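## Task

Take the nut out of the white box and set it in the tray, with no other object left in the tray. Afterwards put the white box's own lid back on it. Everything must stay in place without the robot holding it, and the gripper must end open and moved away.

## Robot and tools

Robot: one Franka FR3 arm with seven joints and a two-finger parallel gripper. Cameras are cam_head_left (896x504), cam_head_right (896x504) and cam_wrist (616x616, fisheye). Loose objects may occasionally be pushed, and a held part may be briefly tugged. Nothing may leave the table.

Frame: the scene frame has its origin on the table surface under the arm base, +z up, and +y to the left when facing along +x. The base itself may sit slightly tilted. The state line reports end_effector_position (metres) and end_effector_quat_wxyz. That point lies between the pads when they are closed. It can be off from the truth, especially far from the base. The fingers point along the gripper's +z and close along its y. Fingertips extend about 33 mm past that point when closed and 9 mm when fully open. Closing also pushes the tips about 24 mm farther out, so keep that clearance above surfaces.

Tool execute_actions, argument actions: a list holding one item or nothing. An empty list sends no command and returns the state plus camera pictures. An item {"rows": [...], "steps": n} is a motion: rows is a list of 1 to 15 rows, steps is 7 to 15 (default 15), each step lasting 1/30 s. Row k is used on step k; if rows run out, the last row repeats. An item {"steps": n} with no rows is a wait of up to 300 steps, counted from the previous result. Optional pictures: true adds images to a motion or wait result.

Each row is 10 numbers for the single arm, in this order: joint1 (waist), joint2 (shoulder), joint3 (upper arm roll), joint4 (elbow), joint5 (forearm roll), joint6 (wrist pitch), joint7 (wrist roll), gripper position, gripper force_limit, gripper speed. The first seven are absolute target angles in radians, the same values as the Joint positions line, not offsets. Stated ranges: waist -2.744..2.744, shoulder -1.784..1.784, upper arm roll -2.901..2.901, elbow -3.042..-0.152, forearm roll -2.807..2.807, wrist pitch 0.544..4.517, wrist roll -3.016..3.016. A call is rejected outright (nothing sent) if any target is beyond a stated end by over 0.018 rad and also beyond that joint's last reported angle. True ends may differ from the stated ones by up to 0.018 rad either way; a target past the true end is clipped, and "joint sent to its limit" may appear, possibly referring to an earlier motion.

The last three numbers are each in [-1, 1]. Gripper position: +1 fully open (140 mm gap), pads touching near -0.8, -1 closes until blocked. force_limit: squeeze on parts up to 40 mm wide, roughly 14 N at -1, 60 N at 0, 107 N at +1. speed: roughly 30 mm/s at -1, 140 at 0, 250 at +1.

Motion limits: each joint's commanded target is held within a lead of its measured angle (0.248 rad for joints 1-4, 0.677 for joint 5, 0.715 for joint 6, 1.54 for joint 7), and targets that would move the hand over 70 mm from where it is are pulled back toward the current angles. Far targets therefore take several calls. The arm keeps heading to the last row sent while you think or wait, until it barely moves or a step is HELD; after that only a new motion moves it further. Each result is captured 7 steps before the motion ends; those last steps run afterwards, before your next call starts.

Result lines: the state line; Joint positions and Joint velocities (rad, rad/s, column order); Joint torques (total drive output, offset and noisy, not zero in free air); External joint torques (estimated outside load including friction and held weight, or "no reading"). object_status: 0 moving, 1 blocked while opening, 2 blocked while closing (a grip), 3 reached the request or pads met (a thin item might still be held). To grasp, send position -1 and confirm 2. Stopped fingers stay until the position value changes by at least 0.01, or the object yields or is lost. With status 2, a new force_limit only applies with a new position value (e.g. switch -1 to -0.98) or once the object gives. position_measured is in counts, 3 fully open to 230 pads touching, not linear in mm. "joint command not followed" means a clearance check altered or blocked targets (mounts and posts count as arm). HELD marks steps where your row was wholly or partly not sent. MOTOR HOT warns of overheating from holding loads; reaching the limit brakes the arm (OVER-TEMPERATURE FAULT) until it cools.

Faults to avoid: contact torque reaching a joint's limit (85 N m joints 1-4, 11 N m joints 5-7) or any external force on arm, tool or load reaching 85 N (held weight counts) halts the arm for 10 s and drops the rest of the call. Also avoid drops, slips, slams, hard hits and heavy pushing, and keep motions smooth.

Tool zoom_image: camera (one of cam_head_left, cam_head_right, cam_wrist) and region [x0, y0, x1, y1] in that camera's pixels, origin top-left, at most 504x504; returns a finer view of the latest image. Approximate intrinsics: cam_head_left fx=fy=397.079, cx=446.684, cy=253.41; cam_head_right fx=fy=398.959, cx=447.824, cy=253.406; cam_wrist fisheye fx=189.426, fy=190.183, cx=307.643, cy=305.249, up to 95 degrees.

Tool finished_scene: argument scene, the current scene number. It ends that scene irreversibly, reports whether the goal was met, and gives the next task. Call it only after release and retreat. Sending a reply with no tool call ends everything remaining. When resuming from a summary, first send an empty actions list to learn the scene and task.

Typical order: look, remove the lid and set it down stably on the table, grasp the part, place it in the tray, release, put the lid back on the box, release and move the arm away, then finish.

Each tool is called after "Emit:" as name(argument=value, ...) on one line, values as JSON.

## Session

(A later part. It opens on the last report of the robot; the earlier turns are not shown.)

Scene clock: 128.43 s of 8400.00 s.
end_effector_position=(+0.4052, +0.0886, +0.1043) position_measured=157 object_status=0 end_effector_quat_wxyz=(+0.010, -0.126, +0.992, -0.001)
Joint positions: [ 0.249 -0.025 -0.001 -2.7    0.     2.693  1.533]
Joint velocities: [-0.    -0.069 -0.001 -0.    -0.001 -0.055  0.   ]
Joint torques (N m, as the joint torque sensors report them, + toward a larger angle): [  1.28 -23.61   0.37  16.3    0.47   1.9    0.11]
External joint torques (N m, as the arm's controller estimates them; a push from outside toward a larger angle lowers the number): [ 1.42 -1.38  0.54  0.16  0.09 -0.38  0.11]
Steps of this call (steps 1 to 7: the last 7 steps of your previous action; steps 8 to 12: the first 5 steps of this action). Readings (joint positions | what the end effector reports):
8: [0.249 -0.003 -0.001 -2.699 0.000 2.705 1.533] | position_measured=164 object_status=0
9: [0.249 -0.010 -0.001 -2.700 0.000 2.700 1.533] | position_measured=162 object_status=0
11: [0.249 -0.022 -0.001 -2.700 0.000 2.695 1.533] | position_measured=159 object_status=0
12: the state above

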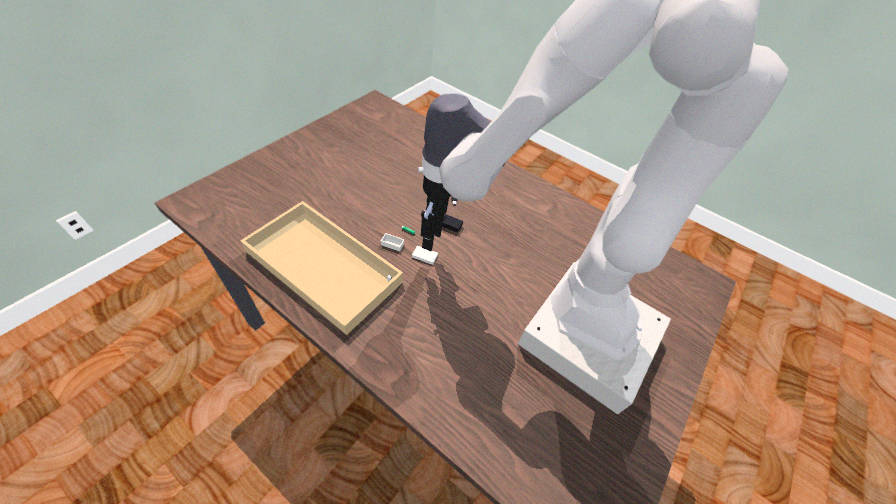

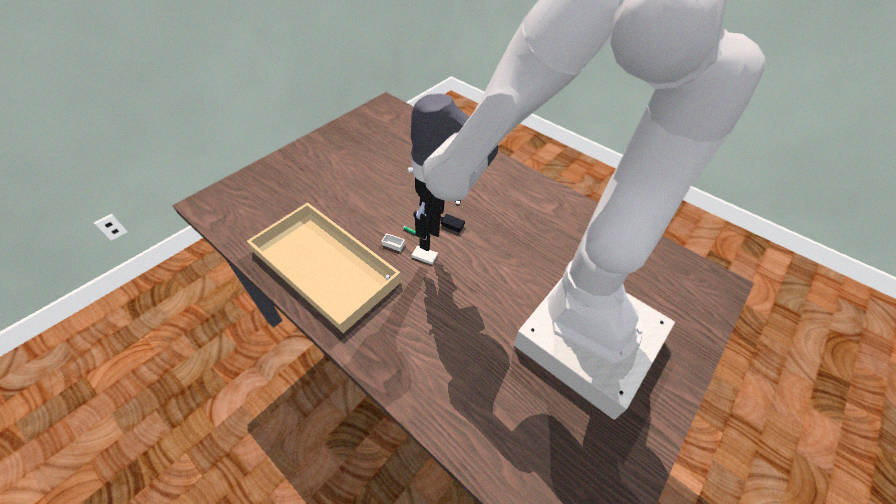

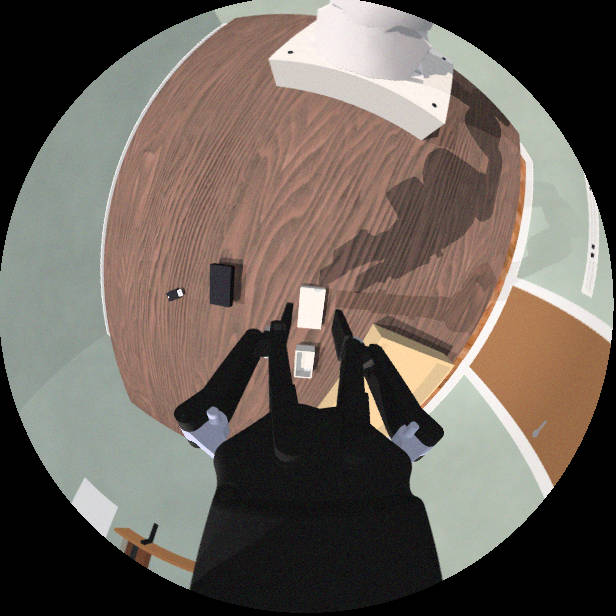

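Emit:
execute_actions(actions=[{"rows":[[0.25,0.15,0,-2.42,0,2.6,1.535,-0.3,0,0]],"steps":15}])

Emit:
execute_actions(actions=[{"rows":[[0.25,0.25,0,-2.376,0,2.63,1.535,-0.3,0,0]],"steps":15}])

Emit:
execute_actions(actions=[{"rows":[[0.25,0.335,0,-2.376,0,2.711,1.535,-0.3,0,0]],"steps":15}])

Emit:
execute_actions(actions=[{"rows":[[0.25,0.335,0,-2.376,0,2.711,1.535,-0.3,0,0]],"steps":12}], pictures=true)

Emit:
zoom_image(camera="cam_head_left", region=[360,190,460,270])

Scene clock: 129.33 s of 8400.00 s.
end_effector_position=(+0.4944, +0.1086, +0.1178) position_measured=167 object_status=0 end_effector_quat_wxyz=(+0.026, -0.127, +0.992, +0.001)
Joint positions: [ 0.249  0.14  -0.    -2.432 -0.001  2.622  1.533]
Joint velocities: [-0.     0.091  0.     0.154 -0.    -0.105  0.002]
Joint torques (N m, as the joint torque sensors report them, + toward a larger angle): [  0.94 -29.83  -0.81  16.85   0.73   1.82   0.04]
External joint torques (N m, as the arm's controller estimates them; a push from outside toward a larger angle lowers the number): [ 0.97  1.19 -0.92 -0.16  0.33 -0.41  0.04]
Steps of this call (steps 1 to 7: the last 7 steps of your previous action; steps 8 to 15: the robot went on to your last target; steps 16 to 19: nothing new was sent; steps 20 to 27: the first 8 steps of this action). Readings (joint positions | what the end effector reports):
20: [0.249 0.004 -0.000 -2.657 -0.001 2.664 1.533] | position_measured=154 object_status=0
21: [0.249 0.054 -0.000 -2.589 -0.001 2.655 1.533] | position_measured=160 object_status=0
23: [0.249 0.110 -0.000 -2.493 -0.001 2.640 1.533] | position_measured=167 object_status=0
27: the state above

Scene clock: 129.83 s of 8400.00 s.
end_effector_position=(+0.4907, +0.1077, +0.0808) position_measured=167 object_status=3 end_effector_quat_wxyz=(-0.004, -0.127, +0.992, -0.002)
Joint positions: [ 0.249  0.249 -0.    -2.382 -0.001  2.622  1.533]
Joint velocities: [-0.     0.03  -0.     0.03   0.     0.023 -0.001]
Joint torques (N m, as the joint torque sensors report them, + toward a larger angle): [  1.62 -34.39  -0.35  18.75   0.73   3.06   0.01]
External joint torques (N m, as the arm's controller estimates them; a push from outside toward a larger angle lowers the number): [ 1.73  1.8  -0.49 -0.35  0.32  0.44  0.01]
Steps of this call (steps 1 to 7: the last 7 steps of your previous action; steps 8 to 15: the first 8 steps of this action). Readings (joint positions | what the end effector reports):
8: [0.249 0.162 -0.000 -2.410 -0.001 2.610 1.533] | position_measured=167 object_status=3
9: [0.249 0.188 -0.000 -2.395 -0.001 2.615 1.533] | position_measured=167 object_status=3
11: [0.249 0.226 -0.000 -2.386 -0.001 2.619 1.533] | position_measured=167 object_status=3
15: the state above

Scene clock: 130.33 s of 8400.00 s.
end_effector_position=(+0.4892, +0.1085, +0.0488) position_measured=167 object_status=3 end_effector_quat_wxyz=(-0.006, -0.128, +0.992, -0.002)
Joint positions: [ 0.25   0.329  0.001 -2.376 -0.     2.691  1.533]
Joint velocities: [ 0.     0.02  -0.     0.002 -0.001  0.119 -0.   ]
Joint torques (N m, as the joint torque sensors report them, + toward a larger angle): [  0.29 -32.16  -0.44  15.25   0.55   2.48   0.04]
External joint torques (N m, as the arm's controller estimates them; a push from outside toward a larger angle lowers the number): [1.32 0.76 0.26 0.21 0.16 0.44 0.04]
Steps of this call (steps 1 to 7: the last 7 steps of your previous action; steps 8 to 15: the first 8 steps of this action). Readings (joint positions | what the end effector reports):
8: [0.249 0.260 -0.000 -2.374 -0.001 2.639 1.533] | position_measured=167 object_status=3
9: [0.249 0.280 -0.000 -2.371 -0.001 2.654 1.533] | position_measured=167 object_status=3
11: [0.249 0.314 -0.000 -2.374 -0.001 2.671 1.533] | position_measured=167 object_status=3
15: the state above

Scene clock: 130.73 s of 8400.00 s.
end_effector_position=(+0.4924, +0.1092, +0.0478) position_measured=167 object_status=3 end_effector_quat_wxyz=(-0.001, -0.128, +0.992, -0.001)
Joint positions: [ 0.25   0.333  0.001 -2.376 -0.     2.707  1.533]
Joint velocities: [-0.001 -0.    -0.    -0.001  0.     0.009 -0.001]
Joint torques (N m, as the joint torque sensors report them, + toward a larger angle): [  0.77 -33.63  -0.77  15.43   0.61   2.91   0.03]
External joint torques (N m, as the arm's controller estimates them; a push from outside toward a larger angle lowers the number): [ 0.89  1.57 -0.99 -1.16  0.26  0.5   0.03]
Steps of this call (steps 1 to 7: the last 7 steps of your previous action; steps 8 to 12: the first 5 steps of this action). Readings (joint positions | what the end effector reports):
8: [0.250 0.333 0.001 -2.376 -0.000 2.705 1.533] | position_measured=167 object_status=3
9: [0.250 0.333 0.001 -2.376 -0.000 2.706 1.533] | position_measured=167 object_status=3
11: [0.250 0.333 0.001 -2.376 -0.000 2.707 1.533] | position_measured=167 object_status=3
12: the state above

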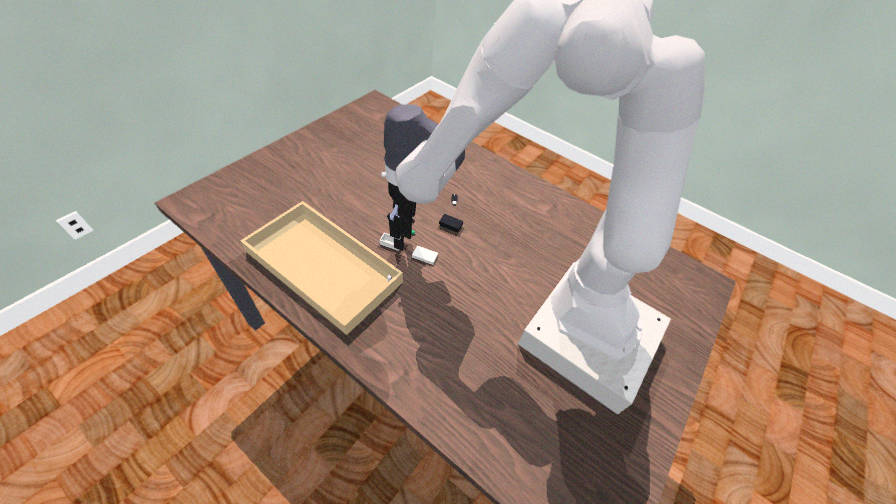

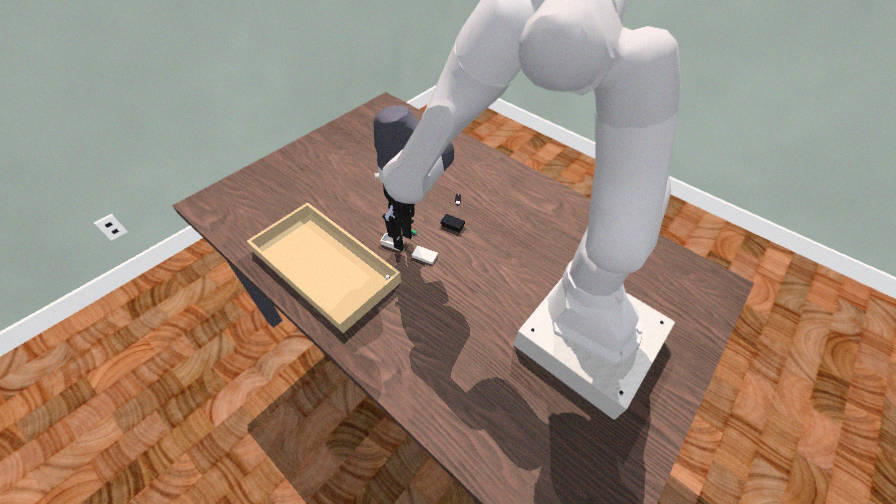

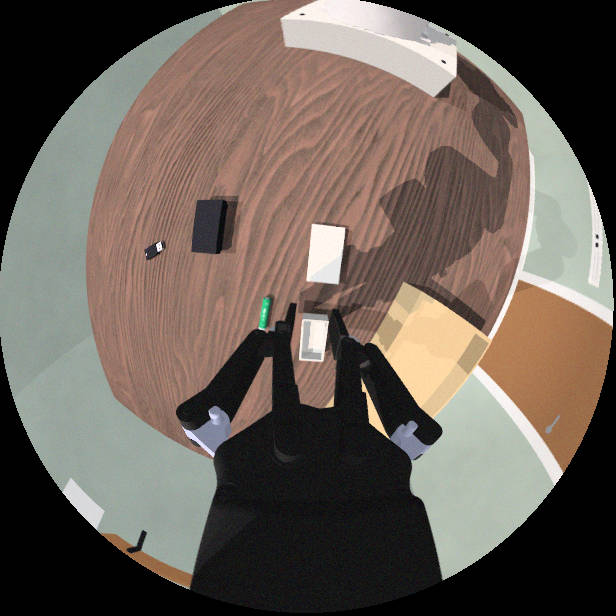

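Region (360, 190, 460, 270) of cam_head_left's 896x504 image, scaled by 5.040, with more detail than that image has; it fills the top 403 rows of this view, and the rest is white.

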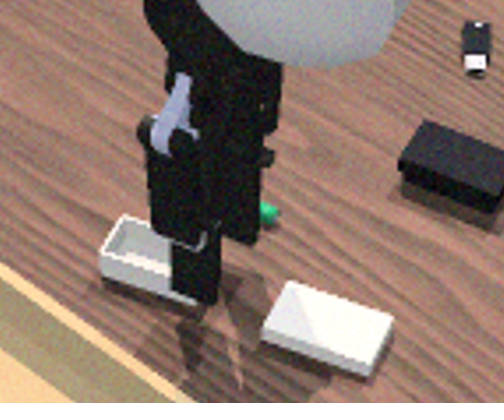

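Emit:
execute_actions(actions=[{"rows":[[0.25,0.368,0,-2.345,0,2.713,1.535,-0.3,0,0]],"steps":15}])

Emit:
execute_actions(actions=[{"rows":[[0.25,0.368,0,-2.345,0,2.713,1.535,-1,0,-0.5]],"steps":15}])

Emit:
execute_actions(actions=[{"rows":[[0.25,0.368,0,-2.345,0,2.713,1.535,-1,0,-0.5]],"steps":15}], pictures=true)

Emit:
zoom_image(camera="cam_wrist", region=[270,270,360,380])

Scene clock: 131.50 s of 8400.00 s.
end_effector_position=(+0.4987, +0.1105, +0.0403) position_measured=167 object_status=3 end_effector_quat_wxyz=(-0.002, -0.128, +0.992, -0.002)
Joint positions: [ 0.25   0.366  0.001 -2.349 -0.     2.71   1.533]
Joint velocities: [ 0.001  0.012 -0.001  0.015 -0.     0.001  0.001]
Joint torques (N m, as the joint torque sensors report them, + toward a larger angle): [  0.44 -35.47  -0.97  16.89   0.59   2.87   0.01]
External joint torques (N m, as the arm's controller estimates them; a push from outside toward a larger angle lowers the number): [ 0.52  1.12 -1.25  0.2   0.25  0.43  0.01]
Steps of this call (steps 1 to 7: the last 7 steps of your previous action; steps 8 to 15: the robot went on to your last target; steps 16 to 23: the first 8 steps of this action). Readings (joint positions | what the end effector reports):
16: [0.250 0.339 0.001 -2.370 -0.000 2.709 1.533] | position_measured=167 object_status=3
17: [0.250 0.348 0.001 -2.361 -0.000 2.709 1.533] | position_measured=167 object_status=3
19: [0.250 0.359 0.001 -2.353 -0.000 2.710 1.533] | position_measured=167 object_status=3
23: the state above

Scene clock: 132.00 s of 8400.00 s.
end_effector_position=(+0.5002, +0.1109, +0.0409) position_measured=188 object_status=0 end_effector_quat_wxyz=(-0.000, -0.128, +0.992, -0.001)
Joint positions: [ 0.25   0.366  0.001 -2.346 -0.     2.711  1.533]
Joint velocities: [ 0.     0.001 -0.001  0.     0.001  0.001 -0.   ]
Joint torques (N m, as the joint torque sensors report them, + toward a larger angle): [  0.46 -34.75  -1.05  16.17   0.51   2.7   -0.02]
External joint torques (N m, as the arm's controller estimates them; a push from outside toward a larger angle lowers the number): [ 0.61  1.42 -1.27 -0.42  0.17  0.28 -0.02]
Steps of this call (steps 1 to 7: the last 7 steps of your previous action; steps 8 to 15: the first 8 steps of this action). Readings (joint positions | what the end effector reports):
8: [0.250 0.366 0.001 -2.347 -0.000 2.710 1.533] | position_measured=167 object_status=0
9: [0.250 0.366 0.001 -2.347 -0.000 2.710 1.533] | position_measured=170 object_status=0
11: [0.250 0.366 0.001 -2.347 -0.000 2.711 1.533] | position_measured=180 object_status=0
15: the state above

Scene clock: 132.50 s of 8400.00 s.
end_effector_position=(+0.5002, +0.1109, +0.0409) position_measured=188 object_status=2 end_effector_quat_wxyz=(-0.000, -0.128, +0.992, -0.001)
Joint positions: [ 0.25   0.366  0.001 -2.346 -0.     2.711  1.533]
Joint velocities: [-0.001  0.001  0.001  0.     0.001  0.     0.001]
Joint torques (N m, as the joint torque sensors report them, + toward a larger angle): [  0.78 -34.78  -0.92  16.44   0.47   2.79   0.02]
External joint torques (N m, as the arm's controller estimates them; a push from outside toward a larger angle lowers the number): [ 0.78  1.37 -1.28 -0.15  0.13  0.38  0.02]
Steps of this call (steps 1 to 7: the last 7 steps of your previous action; steps 8 to 15: the first 8 steps of this action). Readings (joint positions | what the end effector reports):
8: [0.250 0.366 0.001 -2.346 -0.000 2.711 1.533] | position_measured=188 object_status=2
9: [0.250 0.366 0.001 -2.346 -0.000 2.711 1.533] | position_measured=188 object_status=2
11: [0.250 0.366 0.001 -2.346 -0.000 2.711 1.533] | position_measured=188 object_status=2
15: the state above

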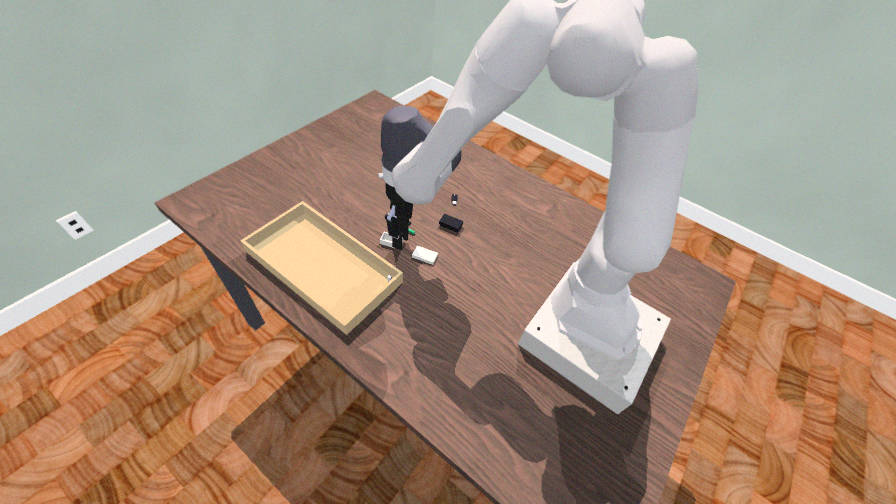

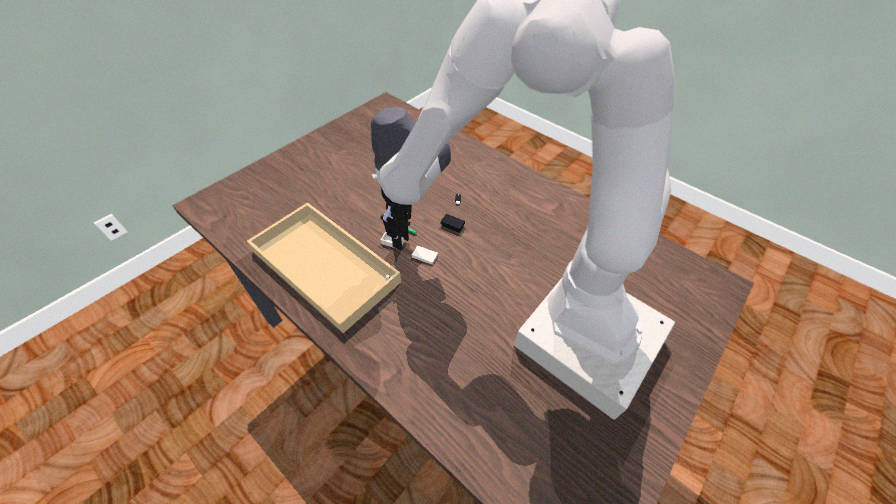

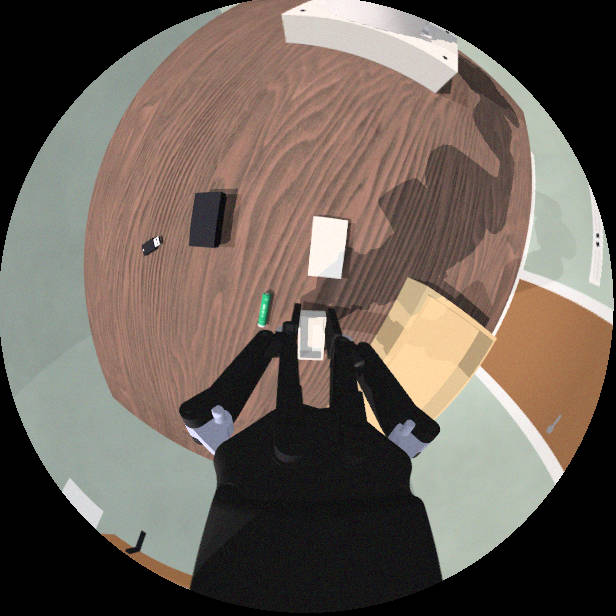

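Region (270, 270, 360, 380) of cam_wrist's 616x616 image, scaled by 4.582, with more detail than that image has; it fills the left 412 columns of this view, and the rest is white.

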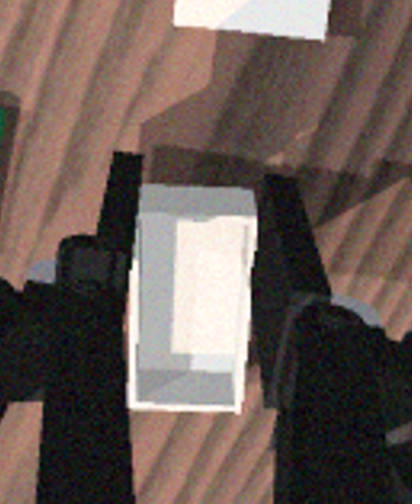

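Emit:
execute_actions(actions=[{"rows":[[0.25,0.368,0,-2.345,0,2.713,1.535,-0.3,0,-0.5]],"steps":15}])

Emit:
execute_actions(actions=[{"rows":[[0.25,0.22,0,-2.36,0,2.6,1.535,-0.3,0,0]],"steps":15}])

Emit:
execute_actions(actions=[{"rows":[[0.25,0.04,0,-2.66,0,2.70,1.535,-0.3,0,0]],"steps":15}])

Emit:
execute_actions(actions=[{"rows":[[0.25,0.11,0,-2.693,0,2.803,1.535,-0.3,0,0]],"steps":15}])

Emit:
execute_actions(actions=[{"rows":[[0.25,0.165,0,-2.693,0,2.858,1.535,-0.3,0,0]],"steps":15}])

Emit:
execute_actions(actions=[{"rows":[[0.25,0.165,0,-2.693,0,2.858,1.535,-0.3,0,0]],"steps":12}], pictures=true)

Emit:
zoom_image(camera="cam_head_left", region=[370,200,470,280])

Scene clock: 133.60 s of 8400.00 s.
end_effector_position=(+0.5002, +0.1108, +0.0409) position_measured=167 object_status=0 end_effector_quat_wxyz=(-0.000, -0.128, +0.992, -0.001)
Joint positions: [ 0.25   0.366  0.001 -2.346 -0.     2.711  1.533]
Joint velocities: [-0.    -0.     0.     0.001 -0.    -0.001 -0.   ]
Joint torques (N m, as the joint torque sensors report them, + toward a larger angle): [  0.51 -35.06  -0.65  16.3    0.5    2.82  -0.01]
External joint torques (N m, as the arm's controller estimates them; a push from outside toward a larger angle lowers the number): [ 0.66  1.12 -0.87 -0.3   0.15  0.4  -0.01]
Steps of this call (steps 1 to 7: the last 7 steps of your previous action; steps 8 to 15: the robot went on to your last target; steps 16 to 25: nothing new was sent; steps 26 to 33: the first 8 steps of this action). Readings (joint positions | what the end effector reports):
26: [0.250 0.366 0.001 -2.346 -0.000 2.711 1.533] | position_measured=188 object_status=0
27: [0.250 0.366 0.001 -2.346 -0.000 2.711 1.533] | position_measured=188 object_status=0
29: [0.250 0.366 0.001 -2.346 -0.000 2.711 1.533] | position_measured=175 object_status=0
33: the state above

Scene clock: 134.10 s of 8400.00 s.
end_effector_position=(+0.5180, +0.1148, +0.1073) position_measured=167 object_status=3 end_effector_quat_wxyz=(+0.028, -0.128, +0.991, +0.001)
Joint positions: [ 0.25   0.218  0.001 -2.355 -0.     2.628  1.533]
Joint velocities: [-0.    -0.03   0.    -0.002 -0.001 -0.138  0.   ]
Joint torques (N m, as the joint torque sensors report them, + toward a larger angle): [  1.35 -30.16  -0.82  13.22   0.69   1.95   0.07]
External joint torques (N m, as the arm's controller estimates them; a push from outside toward a larger angle lowers the number): [ 1.48  0.03 -0.9  -3.21  0.25 -0.25  0.08]
Steps of this call (steps 1 to 7: the last 7 steps of your previous action; steps 8 to 15: the first 8 steps of this action). Readings (joint positions | what the end effector reports):
8: [0.250 0.350 0.001 -2.354 -0.000 2.693 1.533] | position_measured=167 object_status=3
9: [0.250 0.315 0.001 -2.363 -0.000 2.673 1.533] | position_measured=167 object_status=3
11: [0.250 0.256 0.001 -2.360 -0.000 2.651 1.533] | position_measured=167 object_status=3
15: the state above

Scene clock: 134.60 s of 8400.00 s.
end_effector_position=(+0.4088, +0.0903, +0.0887) position_measured=167 object_status=3 end_effector_quat_wxyz=(-0.010, -0.127, +0.992, -0.002)
Joint positions: [ 0.25   0.05   0.    -2.647  0.     2.675  1.533]
Joint velocities: [ 0.001 -0.09  -0.001 -0.18  -0.     0.113 -0.   ]
Joint torques (N m, as the joint torque sensors report them, + toward a larger angle): [  0.06 -27.92  -0.85  16.97   0.38   3.21   0.09]
External joint torques (N m, as the arm's controller estimates them; a push from outside toward a larger angle lowers the number): [ 0.2  -0.92 -0.75 -2.42 -0.03  0.42  0.1 ]
Steps of this call (steps 1 to 7: the last 7 steps of your previous action; steps 8 to 15: the first 8 steps of this action). Readings (joint positions | what the end effector reports):
8: [0.250 0.187 0.000 -2.407 0.000 2.628 1.533] | position_measured=167 object_status=3
9: [0.250 0.139 0.000 -2.477 0.000 2.638 1.533] | position_measured=167 object_status=3
11: [0.250 0.080 0.000 -2.578 0.000 2.656 1.533] | position_measured=167 object_status=3
15: the state above

Scene clock: 135.10 s of 8400.00 s.
end_effector_position=(+0.3927, +0.0866, +0.0589) position_measured=167 object_status=3 end_effector_quat_wxyz=(-0.012, -0.127, +0.992, -0.003)
Joint positions: [ 0.25   0.109  0.    -2.692  0.     2.776  1.533]
Joint velocities: [ 0.     0.009  0.002 -0.001 -0.001  0.142 -0.001]
Joint torques (N m, as the joint torque sensors report them, + toward a larger angle): [  0.67 -25.75  -0.19  12.71   0.31   2.86   0.05]
External joint torques (N m, as the arm's controller estimates them; a push from outside toward a larger angle lowers the number): [ 0.7   1.93 -0.26 -3.14  0.03  0.37  0.05]
Steps of this call (steps 1 to 7: the last 7 steps of your previous action; steps 8 to 15: the first 8 steps of this action). Readings (joint positions | what the end effector reports):
8: [0.250 0.049 0.000 -2.660 0.000 2.710 1.533] | position_measured=167 object_status=3
9: [0.250 0.066 0.000 -2.667 0.000 2.728 1.533] | position_measured=167 object_status=3
11: [0.250 0.094 0.000 -2.683 0.000 2.750 1.533] | position_measured=167 object_status=3
15: the state above

Scene clock: 135.60 s of 8400.00 s.
end_effector_position=(+0.3941, +0.0869, +0.0424) position_measured=167 object_status=3 end_effector_quat_wxyz=(-0.006, -0.127, +0.992, -0.002)
Joint positions: [ 0.25   0.163  0.    -2.693  0.     2.842  1.533]
Joint velocities: [ 0.     0.01   0.    -0.001 -0.001  0.081  0.   ]
Joint torques (N m, as the joint torque sensors report them, + toward a larger angle): [  1.07 -26.43   0.02  12.56   0.31   2.76   0.  ]
External joint torques (N m, as the arm's controller estimates them; a push from outside toward a larger angle lowers the number): [ 1.09  1.39 -0.12 -1.8   0.08  0.33  0.  ]
Steps of this call (steps 1 to 7: the last 7 steps of your previous action; steps 8 to 15: the first 8 steps of this action). Readings (joint positions | what the end effector reports):
8: [0.250 0.117 0.000 -2.691 0.000 2.805 1.533] | position_measured=167 object_status=3
9: [0.250 0.131 0.000 -2.690 0.000 2.815 1.533] | position_measured=167 object_status=3
11: [0.250 0.152 0.000 -2.692 0.000 2.827 1.533] | position_measured=167 object_status=3
15: the state above

Scene clock: 136.00 s of 8400.00 s.
end_effector_position=(+0.3979, +0.0877, +0.0434) position_measured=167 object_status=3 end_effector_quat_wxyz=(-0.000, -0.127, +0.992, -0.002)
Joint positions: [ 0.25   0.163  0.    -2.693  0.     2.854  1.533]
Joint velocities: [ 0.     0.    -0.     0.    -0.001  0.007 -0.   ]
Joint torques (N m, as the joint torque sensors report them, + toward a larger angle): [  1.5  -26.18  -0.36  13.03   0.3    2.92  -0.01]
External joint torques (N m, as the arm's controller estimates them; a push from outside toward a larger angle lowers the number): [ 1.6   1.12 -0.42 -1.02  0.06  0.5  -0.01]
Steps of this call (steps 1 to 7: the last 7 steps of your previous action; steps 8 to 12: the first 5 steps of this action). Readings (joint positions | what the end effector reports):
8: [0.250 0.163 0.000 -2.693 0.000 2.853 1.533] | position_measured=167 object_status=3
9: [0.250 0.163 0.000 -2.693 0.000 2.853 1.533] | position_measured=167 object_status=3
11: [0.250 0.163 0.000 -2.693 0.000 2.854 1.533] | position_measured=167 object_status=3
12: the state above

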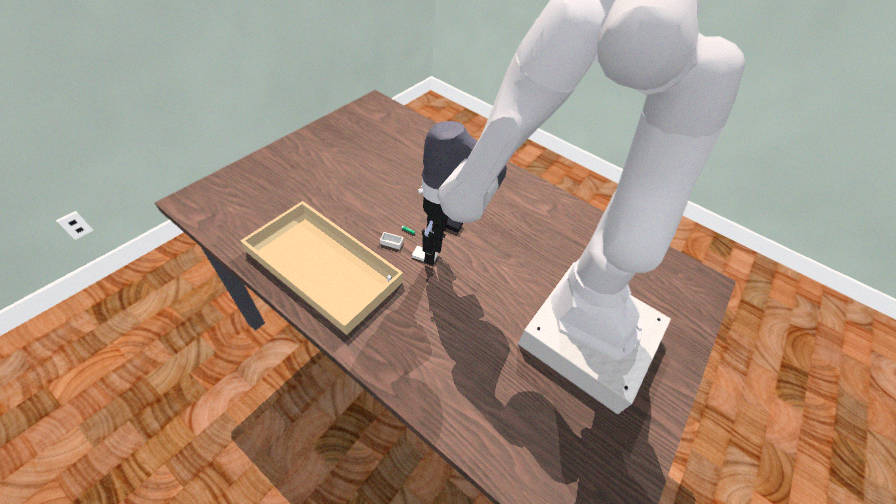

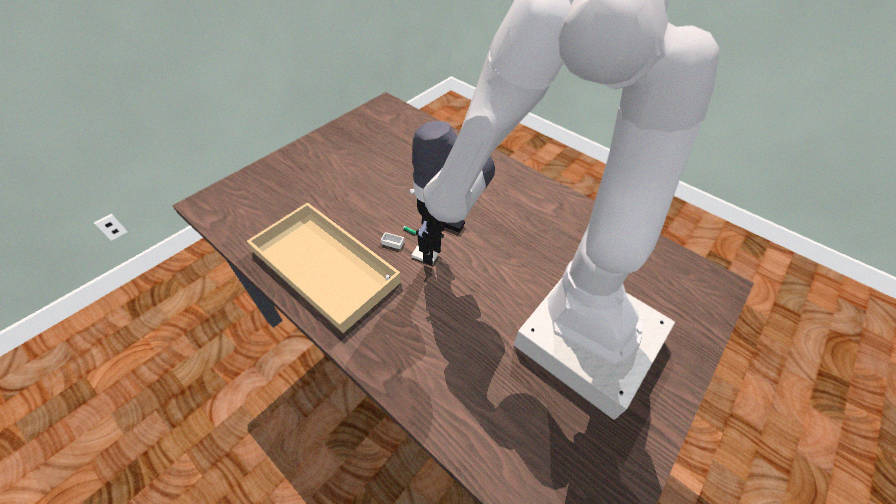

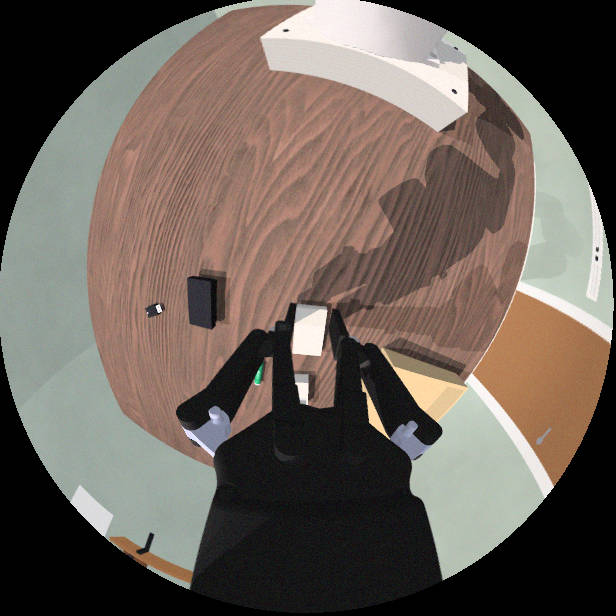

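Region (370, 200, 470, 280) of cam_head_left's 896x504 image, scaled by 5.040, with more detail than that image has; it fills the top 403 rows of this view, and the rest is white.

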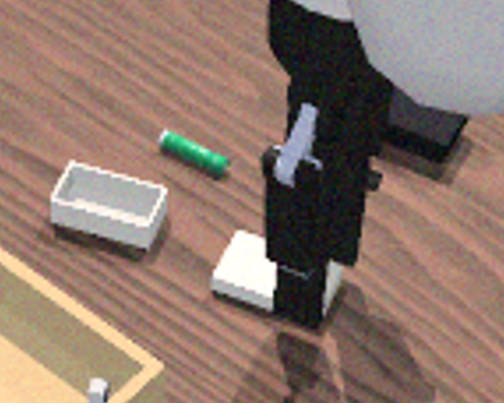

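Emit:
execute_actions(actions=[{"rows":[[0.25,0.19,0,-2.66,0,2.85,1.535,-0.3,0,0]],"steps":15}])

Emit:
execute_actions(actions=[{"rows":[[0.25,0.19,0,-2.66,0,2.85,1.535,-1,0,-0.5]],"steps":15}])

Emit:
execute_actions(actions=[{"rows":[[0.25,0.19,0,-2.66,0,2.85,1.535,-1,0,-0.5]],"steps":15}], pictures=true)

Emit:
zoom_image(camera="cam_wrist", region=[270,270,360,380])

Scene clock: 136.70 s of 8400.00 s.
end_effector_position=(+0.4082, +0.0900, +0.0416) position_measured=167 object_status=3 end_effector_quat_wxyz=(+0.002, -0.127, +0.992, -0.001)
Joint positions: [ 0.25   0.188  0.    -2.663  0.     2.853  1.533]
Joint velocities: [ 0.     0.013  0.001  0.013 -0.001 -0.004 -0.   ]
Joint torques (N m, as the joint torque sensors report them, + toward a larger angle): [  0.28 -27.13  -0.91  13.47   0.25   2.12   0.  ]
External joint torques (N m, as the arm's controller estimates them; a push from outside toward a larger angle lowers the number): [ 0.34  1.09 -1.04 -0.54  0.01 -0.29  0.  ]
Steps of this call (steps 1 to 7: the last 7 steps of your previous action; steps 8 to 13: the robot went on to your last target; steps 14 to 21: the first 8 steps of this action). Readings (joint positions | what the end effector reports):
14: [0.250 0.168 0.000 -2.687 0.000 2.854 1.533] | position_measured=167 object_status=3
15: [0.250 0.175 0.000 -2.678 0.000 2.854 1.533] | position_measured=167 object_status=3
17: [0.250 0.183 0.000 -2.668 0.000 2.854 1.533] | position_measured=167 object_status=3
21: the state above

Scene clock: 137.20 s of 8400.00 s.
end_effector_position=(+0.4102, +0.0904, +0.0426) position_measured=198 object_status=0 end_effector_quat_wxyz=(+0.003, -0.127, +0.992, -0.001)
Joint positions: [ 0.25   0.187  0.    -2.66   0.     2.852  1.533]
Joint velocities: [ 0.    -0.001 -0.     0.005  0.001  0.     0.   ]
Joint torques (N m, as the joint torque sensors report them, + toward a larger angle): [  0.56 -25.86  -0.9   12.51   0.34   2.2    0.01]
External joint torques (N m, as the arm's controller estimates them; a push from outside toward a larger angle lowers the number): [ 0.65  2.32 -0.97 -1.6   0.09 -0.22  0.01]
Steps of this call (steps 1 to 7: the last 7 steps of your previous action; steps 8 to 15: the first 8 steps of this action). Readings (joint positions | what the end effector reports):
8: [0.250 0.188 0.000 -2.662 0.000 2.853 1.533] | position_measured=167 object_status=0
9: [0.250 0.188 0.000 -2.662 0.000 2.853 1.533] | position_measured=170 object_status=0
11: [0.250 0.187 0.000 -2.661 0.000 2.852 1.533] | position_measured=180 object_status=0
15: the state above

Scene clock: 137.70 s of 8400.00 s.
end_effector_position=(+0.4103, +0.0905, +0.0426) position_measured=233 object_status=3 end_effector_quat_wxyz=(+0.003, -0.127, +0.992, -0.001)
Joint positions: [ 0.25   0.187  0.    -2.66   0.     2.852  1.533]
Joint velocities: [ 0.001 -0.     0.001  0.    -0.    -0.     0.002]
Joint torques (N m, as the joint torque sensors report them, + toward a larger angle): [  0.15 -26.2   -0.5   12.65   0.36   2.11   0.04]
External joint torques (N m, as the arm's controller estimates them; a push from outside toward a larger angle lowers the number): [ 0.21  2.06 -0.62 -1.59  0.12 -0.32  0.04]
Steps of this call (steps 1 to 7: the last 7 steps of your previous action; steps 8 to 15: the first 8 steps of this action). Readings (joint positions | what the end effector reports):
8: [0.250 0.187 0.000 -2.660 0.000 2.852 1.533] | position_measured=233 object_status=0
9: [0.250 0.187 0.000 -2.660 0.000 2.852 1.533] | position_measured=233 object_status=0
11: [0.250 0.187 0.000 -2.660 0.000 2.852 1.533] | position_measured=233 object_status=0
15: the state above

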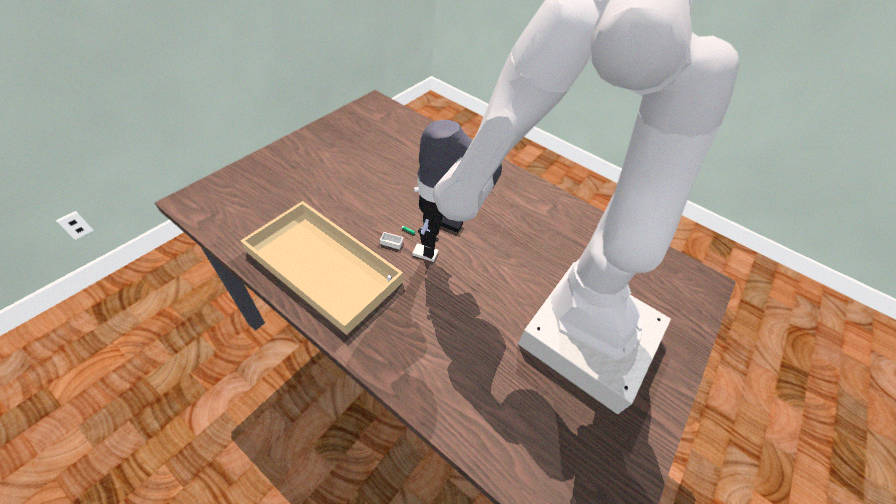

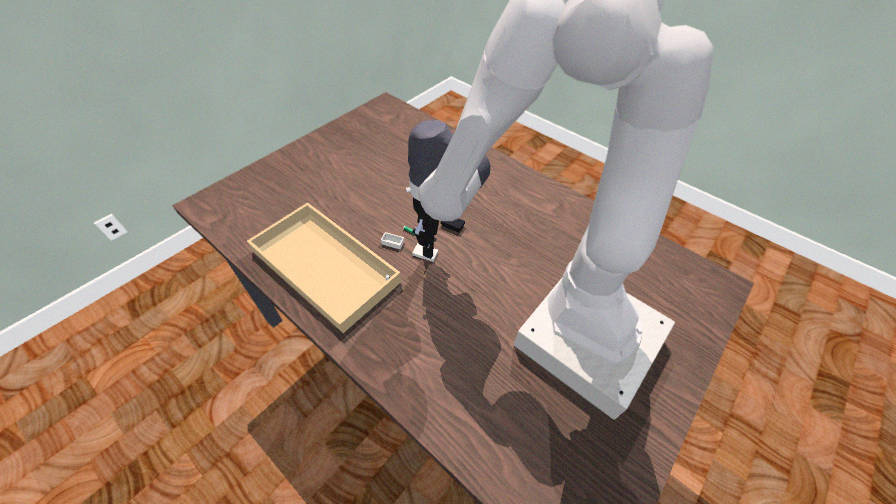

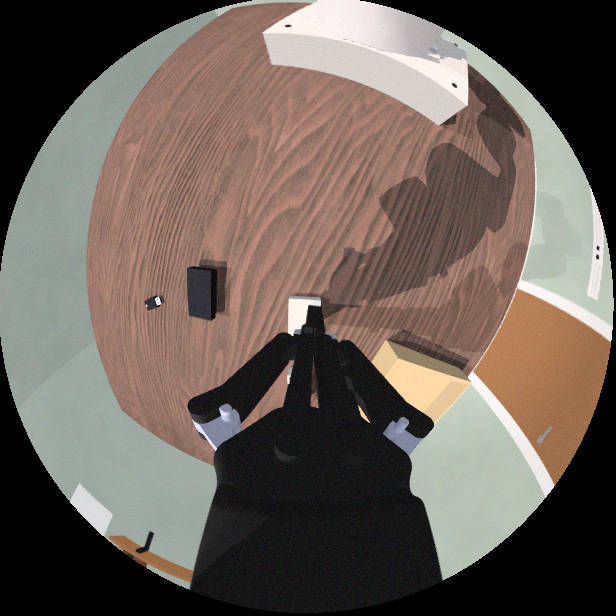

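Region (270, 270, 360, 380) of cam_wrist's 616x616 image, scaled by 4.582, with more detail than that image has; it fills the left 412 columns of this view, and the rest is white.

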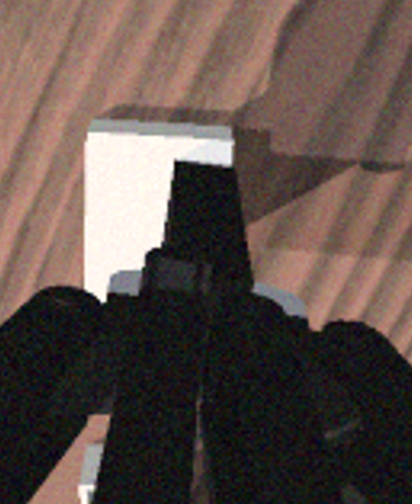

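Emit:
execute_actions(actions=[{"rows":[[0.25,0.19,0,-2.66,0,2.85,1.535,-0.25,0,0]],"steps":15}])

Emit:
execute_actions(actions=[{"rows":[[0.25,0.19,0,-2.66,0,2.85,1.535,-0.25,0,0]],"steps":15}])

Emit:
execute_actions(actions=[{"rows":[[0.25,0.208,0,-2.66,0,2.868,1.535,-0.25,0,0]],"steps":15}])

Emit:
execute_actions(actions=[{"rows":[[0.25,0.208,0,-2.66,0,2.868,1.535,-1,0,-0.5]],"steps":15}])

Emit:
execute_actions(actions=[{"rows":[[0.25,0.208,0,-2.66,0,2.868,1.535,-1,0,-0.5]],"steps":15}], pictures=true)

Emit:
zoom_image(camera="cam_wrist", region=[270,270,360,380])

Scene clock: 139.37 s of 8400.00 s.
end_effector_position=(+0.4100, +0.0904, +0.0422) position_measured=182 object_status=0 end_effector_quat_wxyz=(+0.003, -0.127, +0.992, -0.001)
Joint positions: [ 0.25   0.188  0.    -2.66   0.     2.852  1.533]
Joint velocities: [ 0.001  0.005 -0.001 -0.     0.001 -0.002  0.   ]
Joint torques (N m, as the joint torque sensors report them, + toward a larger angle): [  0.77 -27.51  -0.42  13.2    0.28   2.3    0.02]
External joint torques (N m, as the arm's controller estimates them; a push from outside toward a larger angle lowers the number): [ 0.9   0.86 -0.48 -1.03  0.03 -0.13  0.02]
Steps of this call (steps 1 to 7: the last 7 steps of your previous action; steps 8 to 15: the robot went on to your last target; steps 16 to 42: nothing new was sent; steps 43 to 50: the first 8 steps of this action). Readings (joint positions | what the end effector reports):
43: [0.250 0.187 0.000 -2.660 0.000 2.852 1.533] | position_measured=233 object_status=0
44: [0.250 0.187 0.000 -2.660 0.000 2.852 1.533] | position_measured=233 object_status=0
46: [0.250 0.187 0.000 -2.660 0.000 2.852 1.533] | position_measured=212 object_status=0
50: the state above

Scene clock: 139.87 s of 8400.00 s.
end_effector_position=(+0.4099, +0.0904, +0.0421) position_measured=160 object_status=3 end_effector_quat_wxyz=(+0.003, -0.127, +0.992, -0.001)
Joint positions: [ 0.25   0.188  0.    -2.66   0.     2.852  1.533]
Joint velocities: [-0.     0.001  0.     0.    -0.     0.001 -0.   ]
Joint torques (N m, as the joint torque sensors report them, + toward a larger angle): [  0.8  -27.12  -0.79  13.01   0.27   2.15   0.05]
External joint torques (N m, as the arm's controller estimates them; a push from outside toward a larger angle lowers the number): [ 0.88  1.22 -0.89 -1.28  0.03 -0.3   0.05]
Steps of this call (steps 1 to 7: the last 7 steps of your previous action; steps 8 to 15: the first 8 steps of this action). Readings (joint positions | what the end effector reports):
8: [0.250 0.188 0.000 -2.660 0.000 2.852 1.533] | position_measured=160 object_status=0
9: [0.250 0.188 0.000 -2.660 0.000 2.852 1.533] | position_measured=160 object_status=3
11: [0.250 0.188 0.000 -2.660 0.000 2.852 1.533] | position_measured=160 object_status=3
15: the state above

Scene clock: 140.37 s of 8400.00 s.
end_effector_position=(+0.4118, +0.0908, +0.0407) position_measured=160 object_status=3 end_effector_quat_wxyz=(+0.006, -0.127, +0.992, -0.001)
Joint positions: [ 0.25   0.195  0.    -2.658  0.     2.863  1.533]
Joint velocities: [ 0.001  0.004 -0.     0.    -0.001  0.016  0.   ]
Joint torques (N m, as the joint torque sensors report them, + toward a larger angle): [  0.63 -20.14   0.24  11.44   0.4    2.76   0.02]
External joint torques (N m, as the arm's controller estimates them; a push from outside toward a larger angle lowers the number): [ 0.7   8.25  0.13 -2.64  0.16  0.29  0.02]
Steps of this call (steps 1 to 7: the last 7 steps of your previous action; steps 8 to 15: the first 8 steps of this action). Readings (joint positions | what the end effector reports):
8: [0.250 0.191 0.000 -2.659 0.000 2.855 1.533] | position_measured=160 object_status=3
9: [0.250 0.194 0.000 -2.659 0.000 2.858 1.533] | position_measured=160 object_status=3
11: [0.250 0.194 0.000 -2.658 0.000 2.860 1.533] | position_measured=160 object_status=3
15: the state above

Scene clock: 140.87 s of 8400.00 s.
end_effector_position=(+0.4166, +0.0894, +0.0422) position_measured=191 object_status=0 end_effector_quat_wxyz=(+0.011, -0.124, +0.992, -0.001)
Joint positions: [ 0.248  0.195 -0.003 -2.655  0.     2.871  1.533]
Joint velocities: [ 0.002 -0.009 -0.003  0.008  0.001  0.013 -0.001]
Joint torques (N m, as the joint torque sensors report them, + toward a larger angle): [  1.94 -20.67   2.25  10.77   0.22   1.67   0.  ]
External joint torques (N m, as the arm's controller estimates them; a push from outside toward a larger angle lowers the number): [ 2.    7.83  2.12 -3.49 -0.02 -0.88  0.  ]
Steps of this call (steps 1 to 7: the last 7 steps of your previous action; steps 8 to 15: the first 8 steps of this action). Readings (joint positions | what the end effector reports):
8: [0.250 0.196 -0.000 -2.658 0.000 2.866 1.533] | position_measured=160 object_status=0
9: [0.249 0.195 -0.001 -2.657 0.000 2.867 1.533] | position_measured=163 object_status=0
11: [0.249 0.195 -0.002 -2.656 0.000 2.868 1.533] | position_measured=173 object_status=0
15: the state above

Scene clock: 141.37 s of 8400.00 s.
end_effector_position=(+0.4165, +0.0930, +0.0425) position_measured=233 object_status=3 end_effector_quat_wxyz=(+0.012, -0.128, +0.992, -0.000)
Joint positions: [ 0.251  0.195  0.002 -2.655  0.     2.873  1.533]
Joint velocities: [-0.     0.     0.001  0.001 -0.     0.     0.001]
Joint torques (N m, as the joint torque sensors report them, + toward a larger angle): [  0.38 -19.94  -1.44   9.88   0.19   1.83  -0.02]
External joint torques (N m, as the arm's controller estimates them; a push from outside toward a larger angle lowers the number): [ 0.38  8.56 -1.64 -4.32 -0.04 -0.65 -0.02]
Steps of this call (steps 1 to 7: the last 7 steps of your previous action; steps 8 to 15: the first 8 steps of this action). Readings (joint positions | what the end effector reports):
8: [0.251 0.195 0.002 -2.655 0.000 2.873 1.533] | position_measured=228 object_status=0
9: [0.251 0.195 0.002 -2.655 0.000 2.873 1.533] | position_measured=232 object_status=0
11: [0.251 0.195 0.002 -2.655 0.000 2.873 1.533] | position_measured=233 object_status=0
15: the state above

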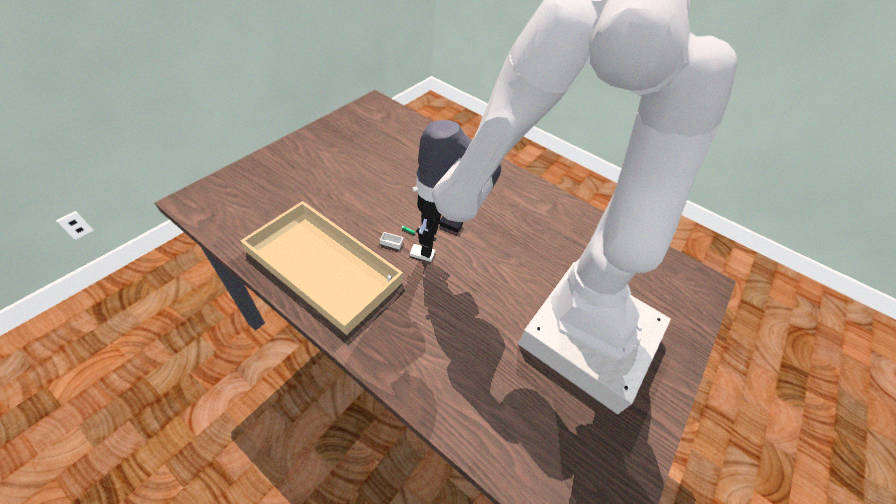

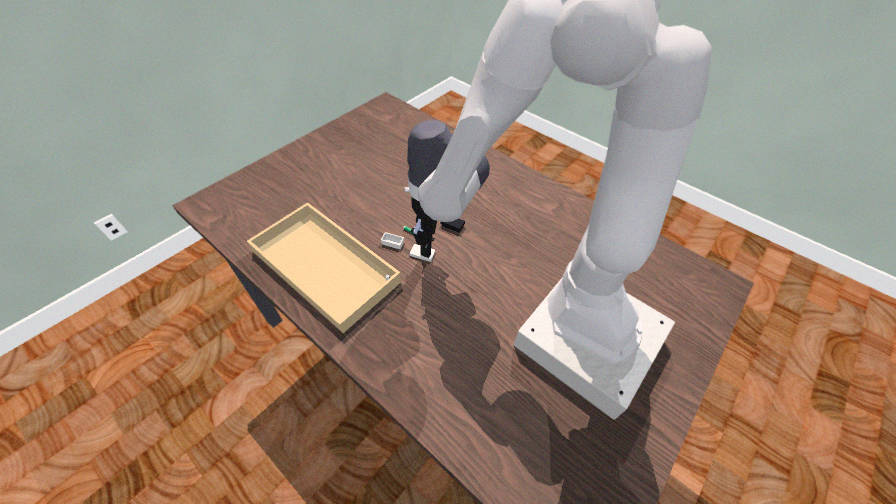

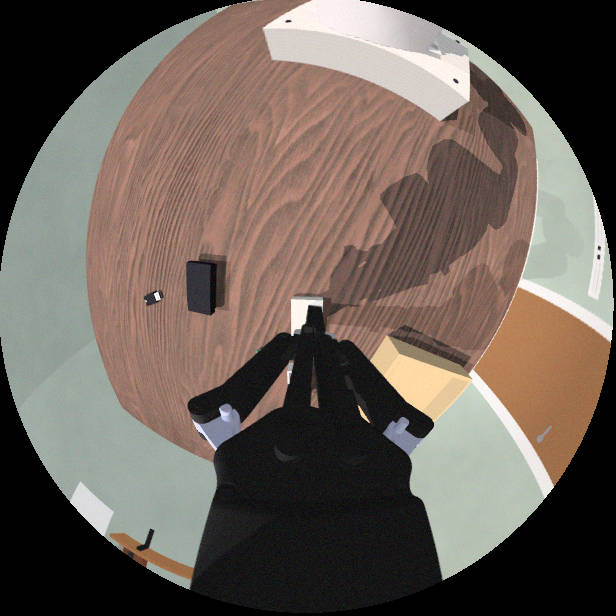

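Region (270, 270, 360, 380) of cam_wrist's 616x616 image, scaled by 4.582, with more detail than that image has; it fills the left 412 columns of this view, and the rest is white.

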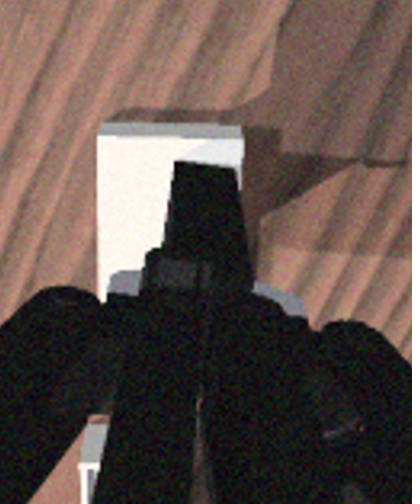

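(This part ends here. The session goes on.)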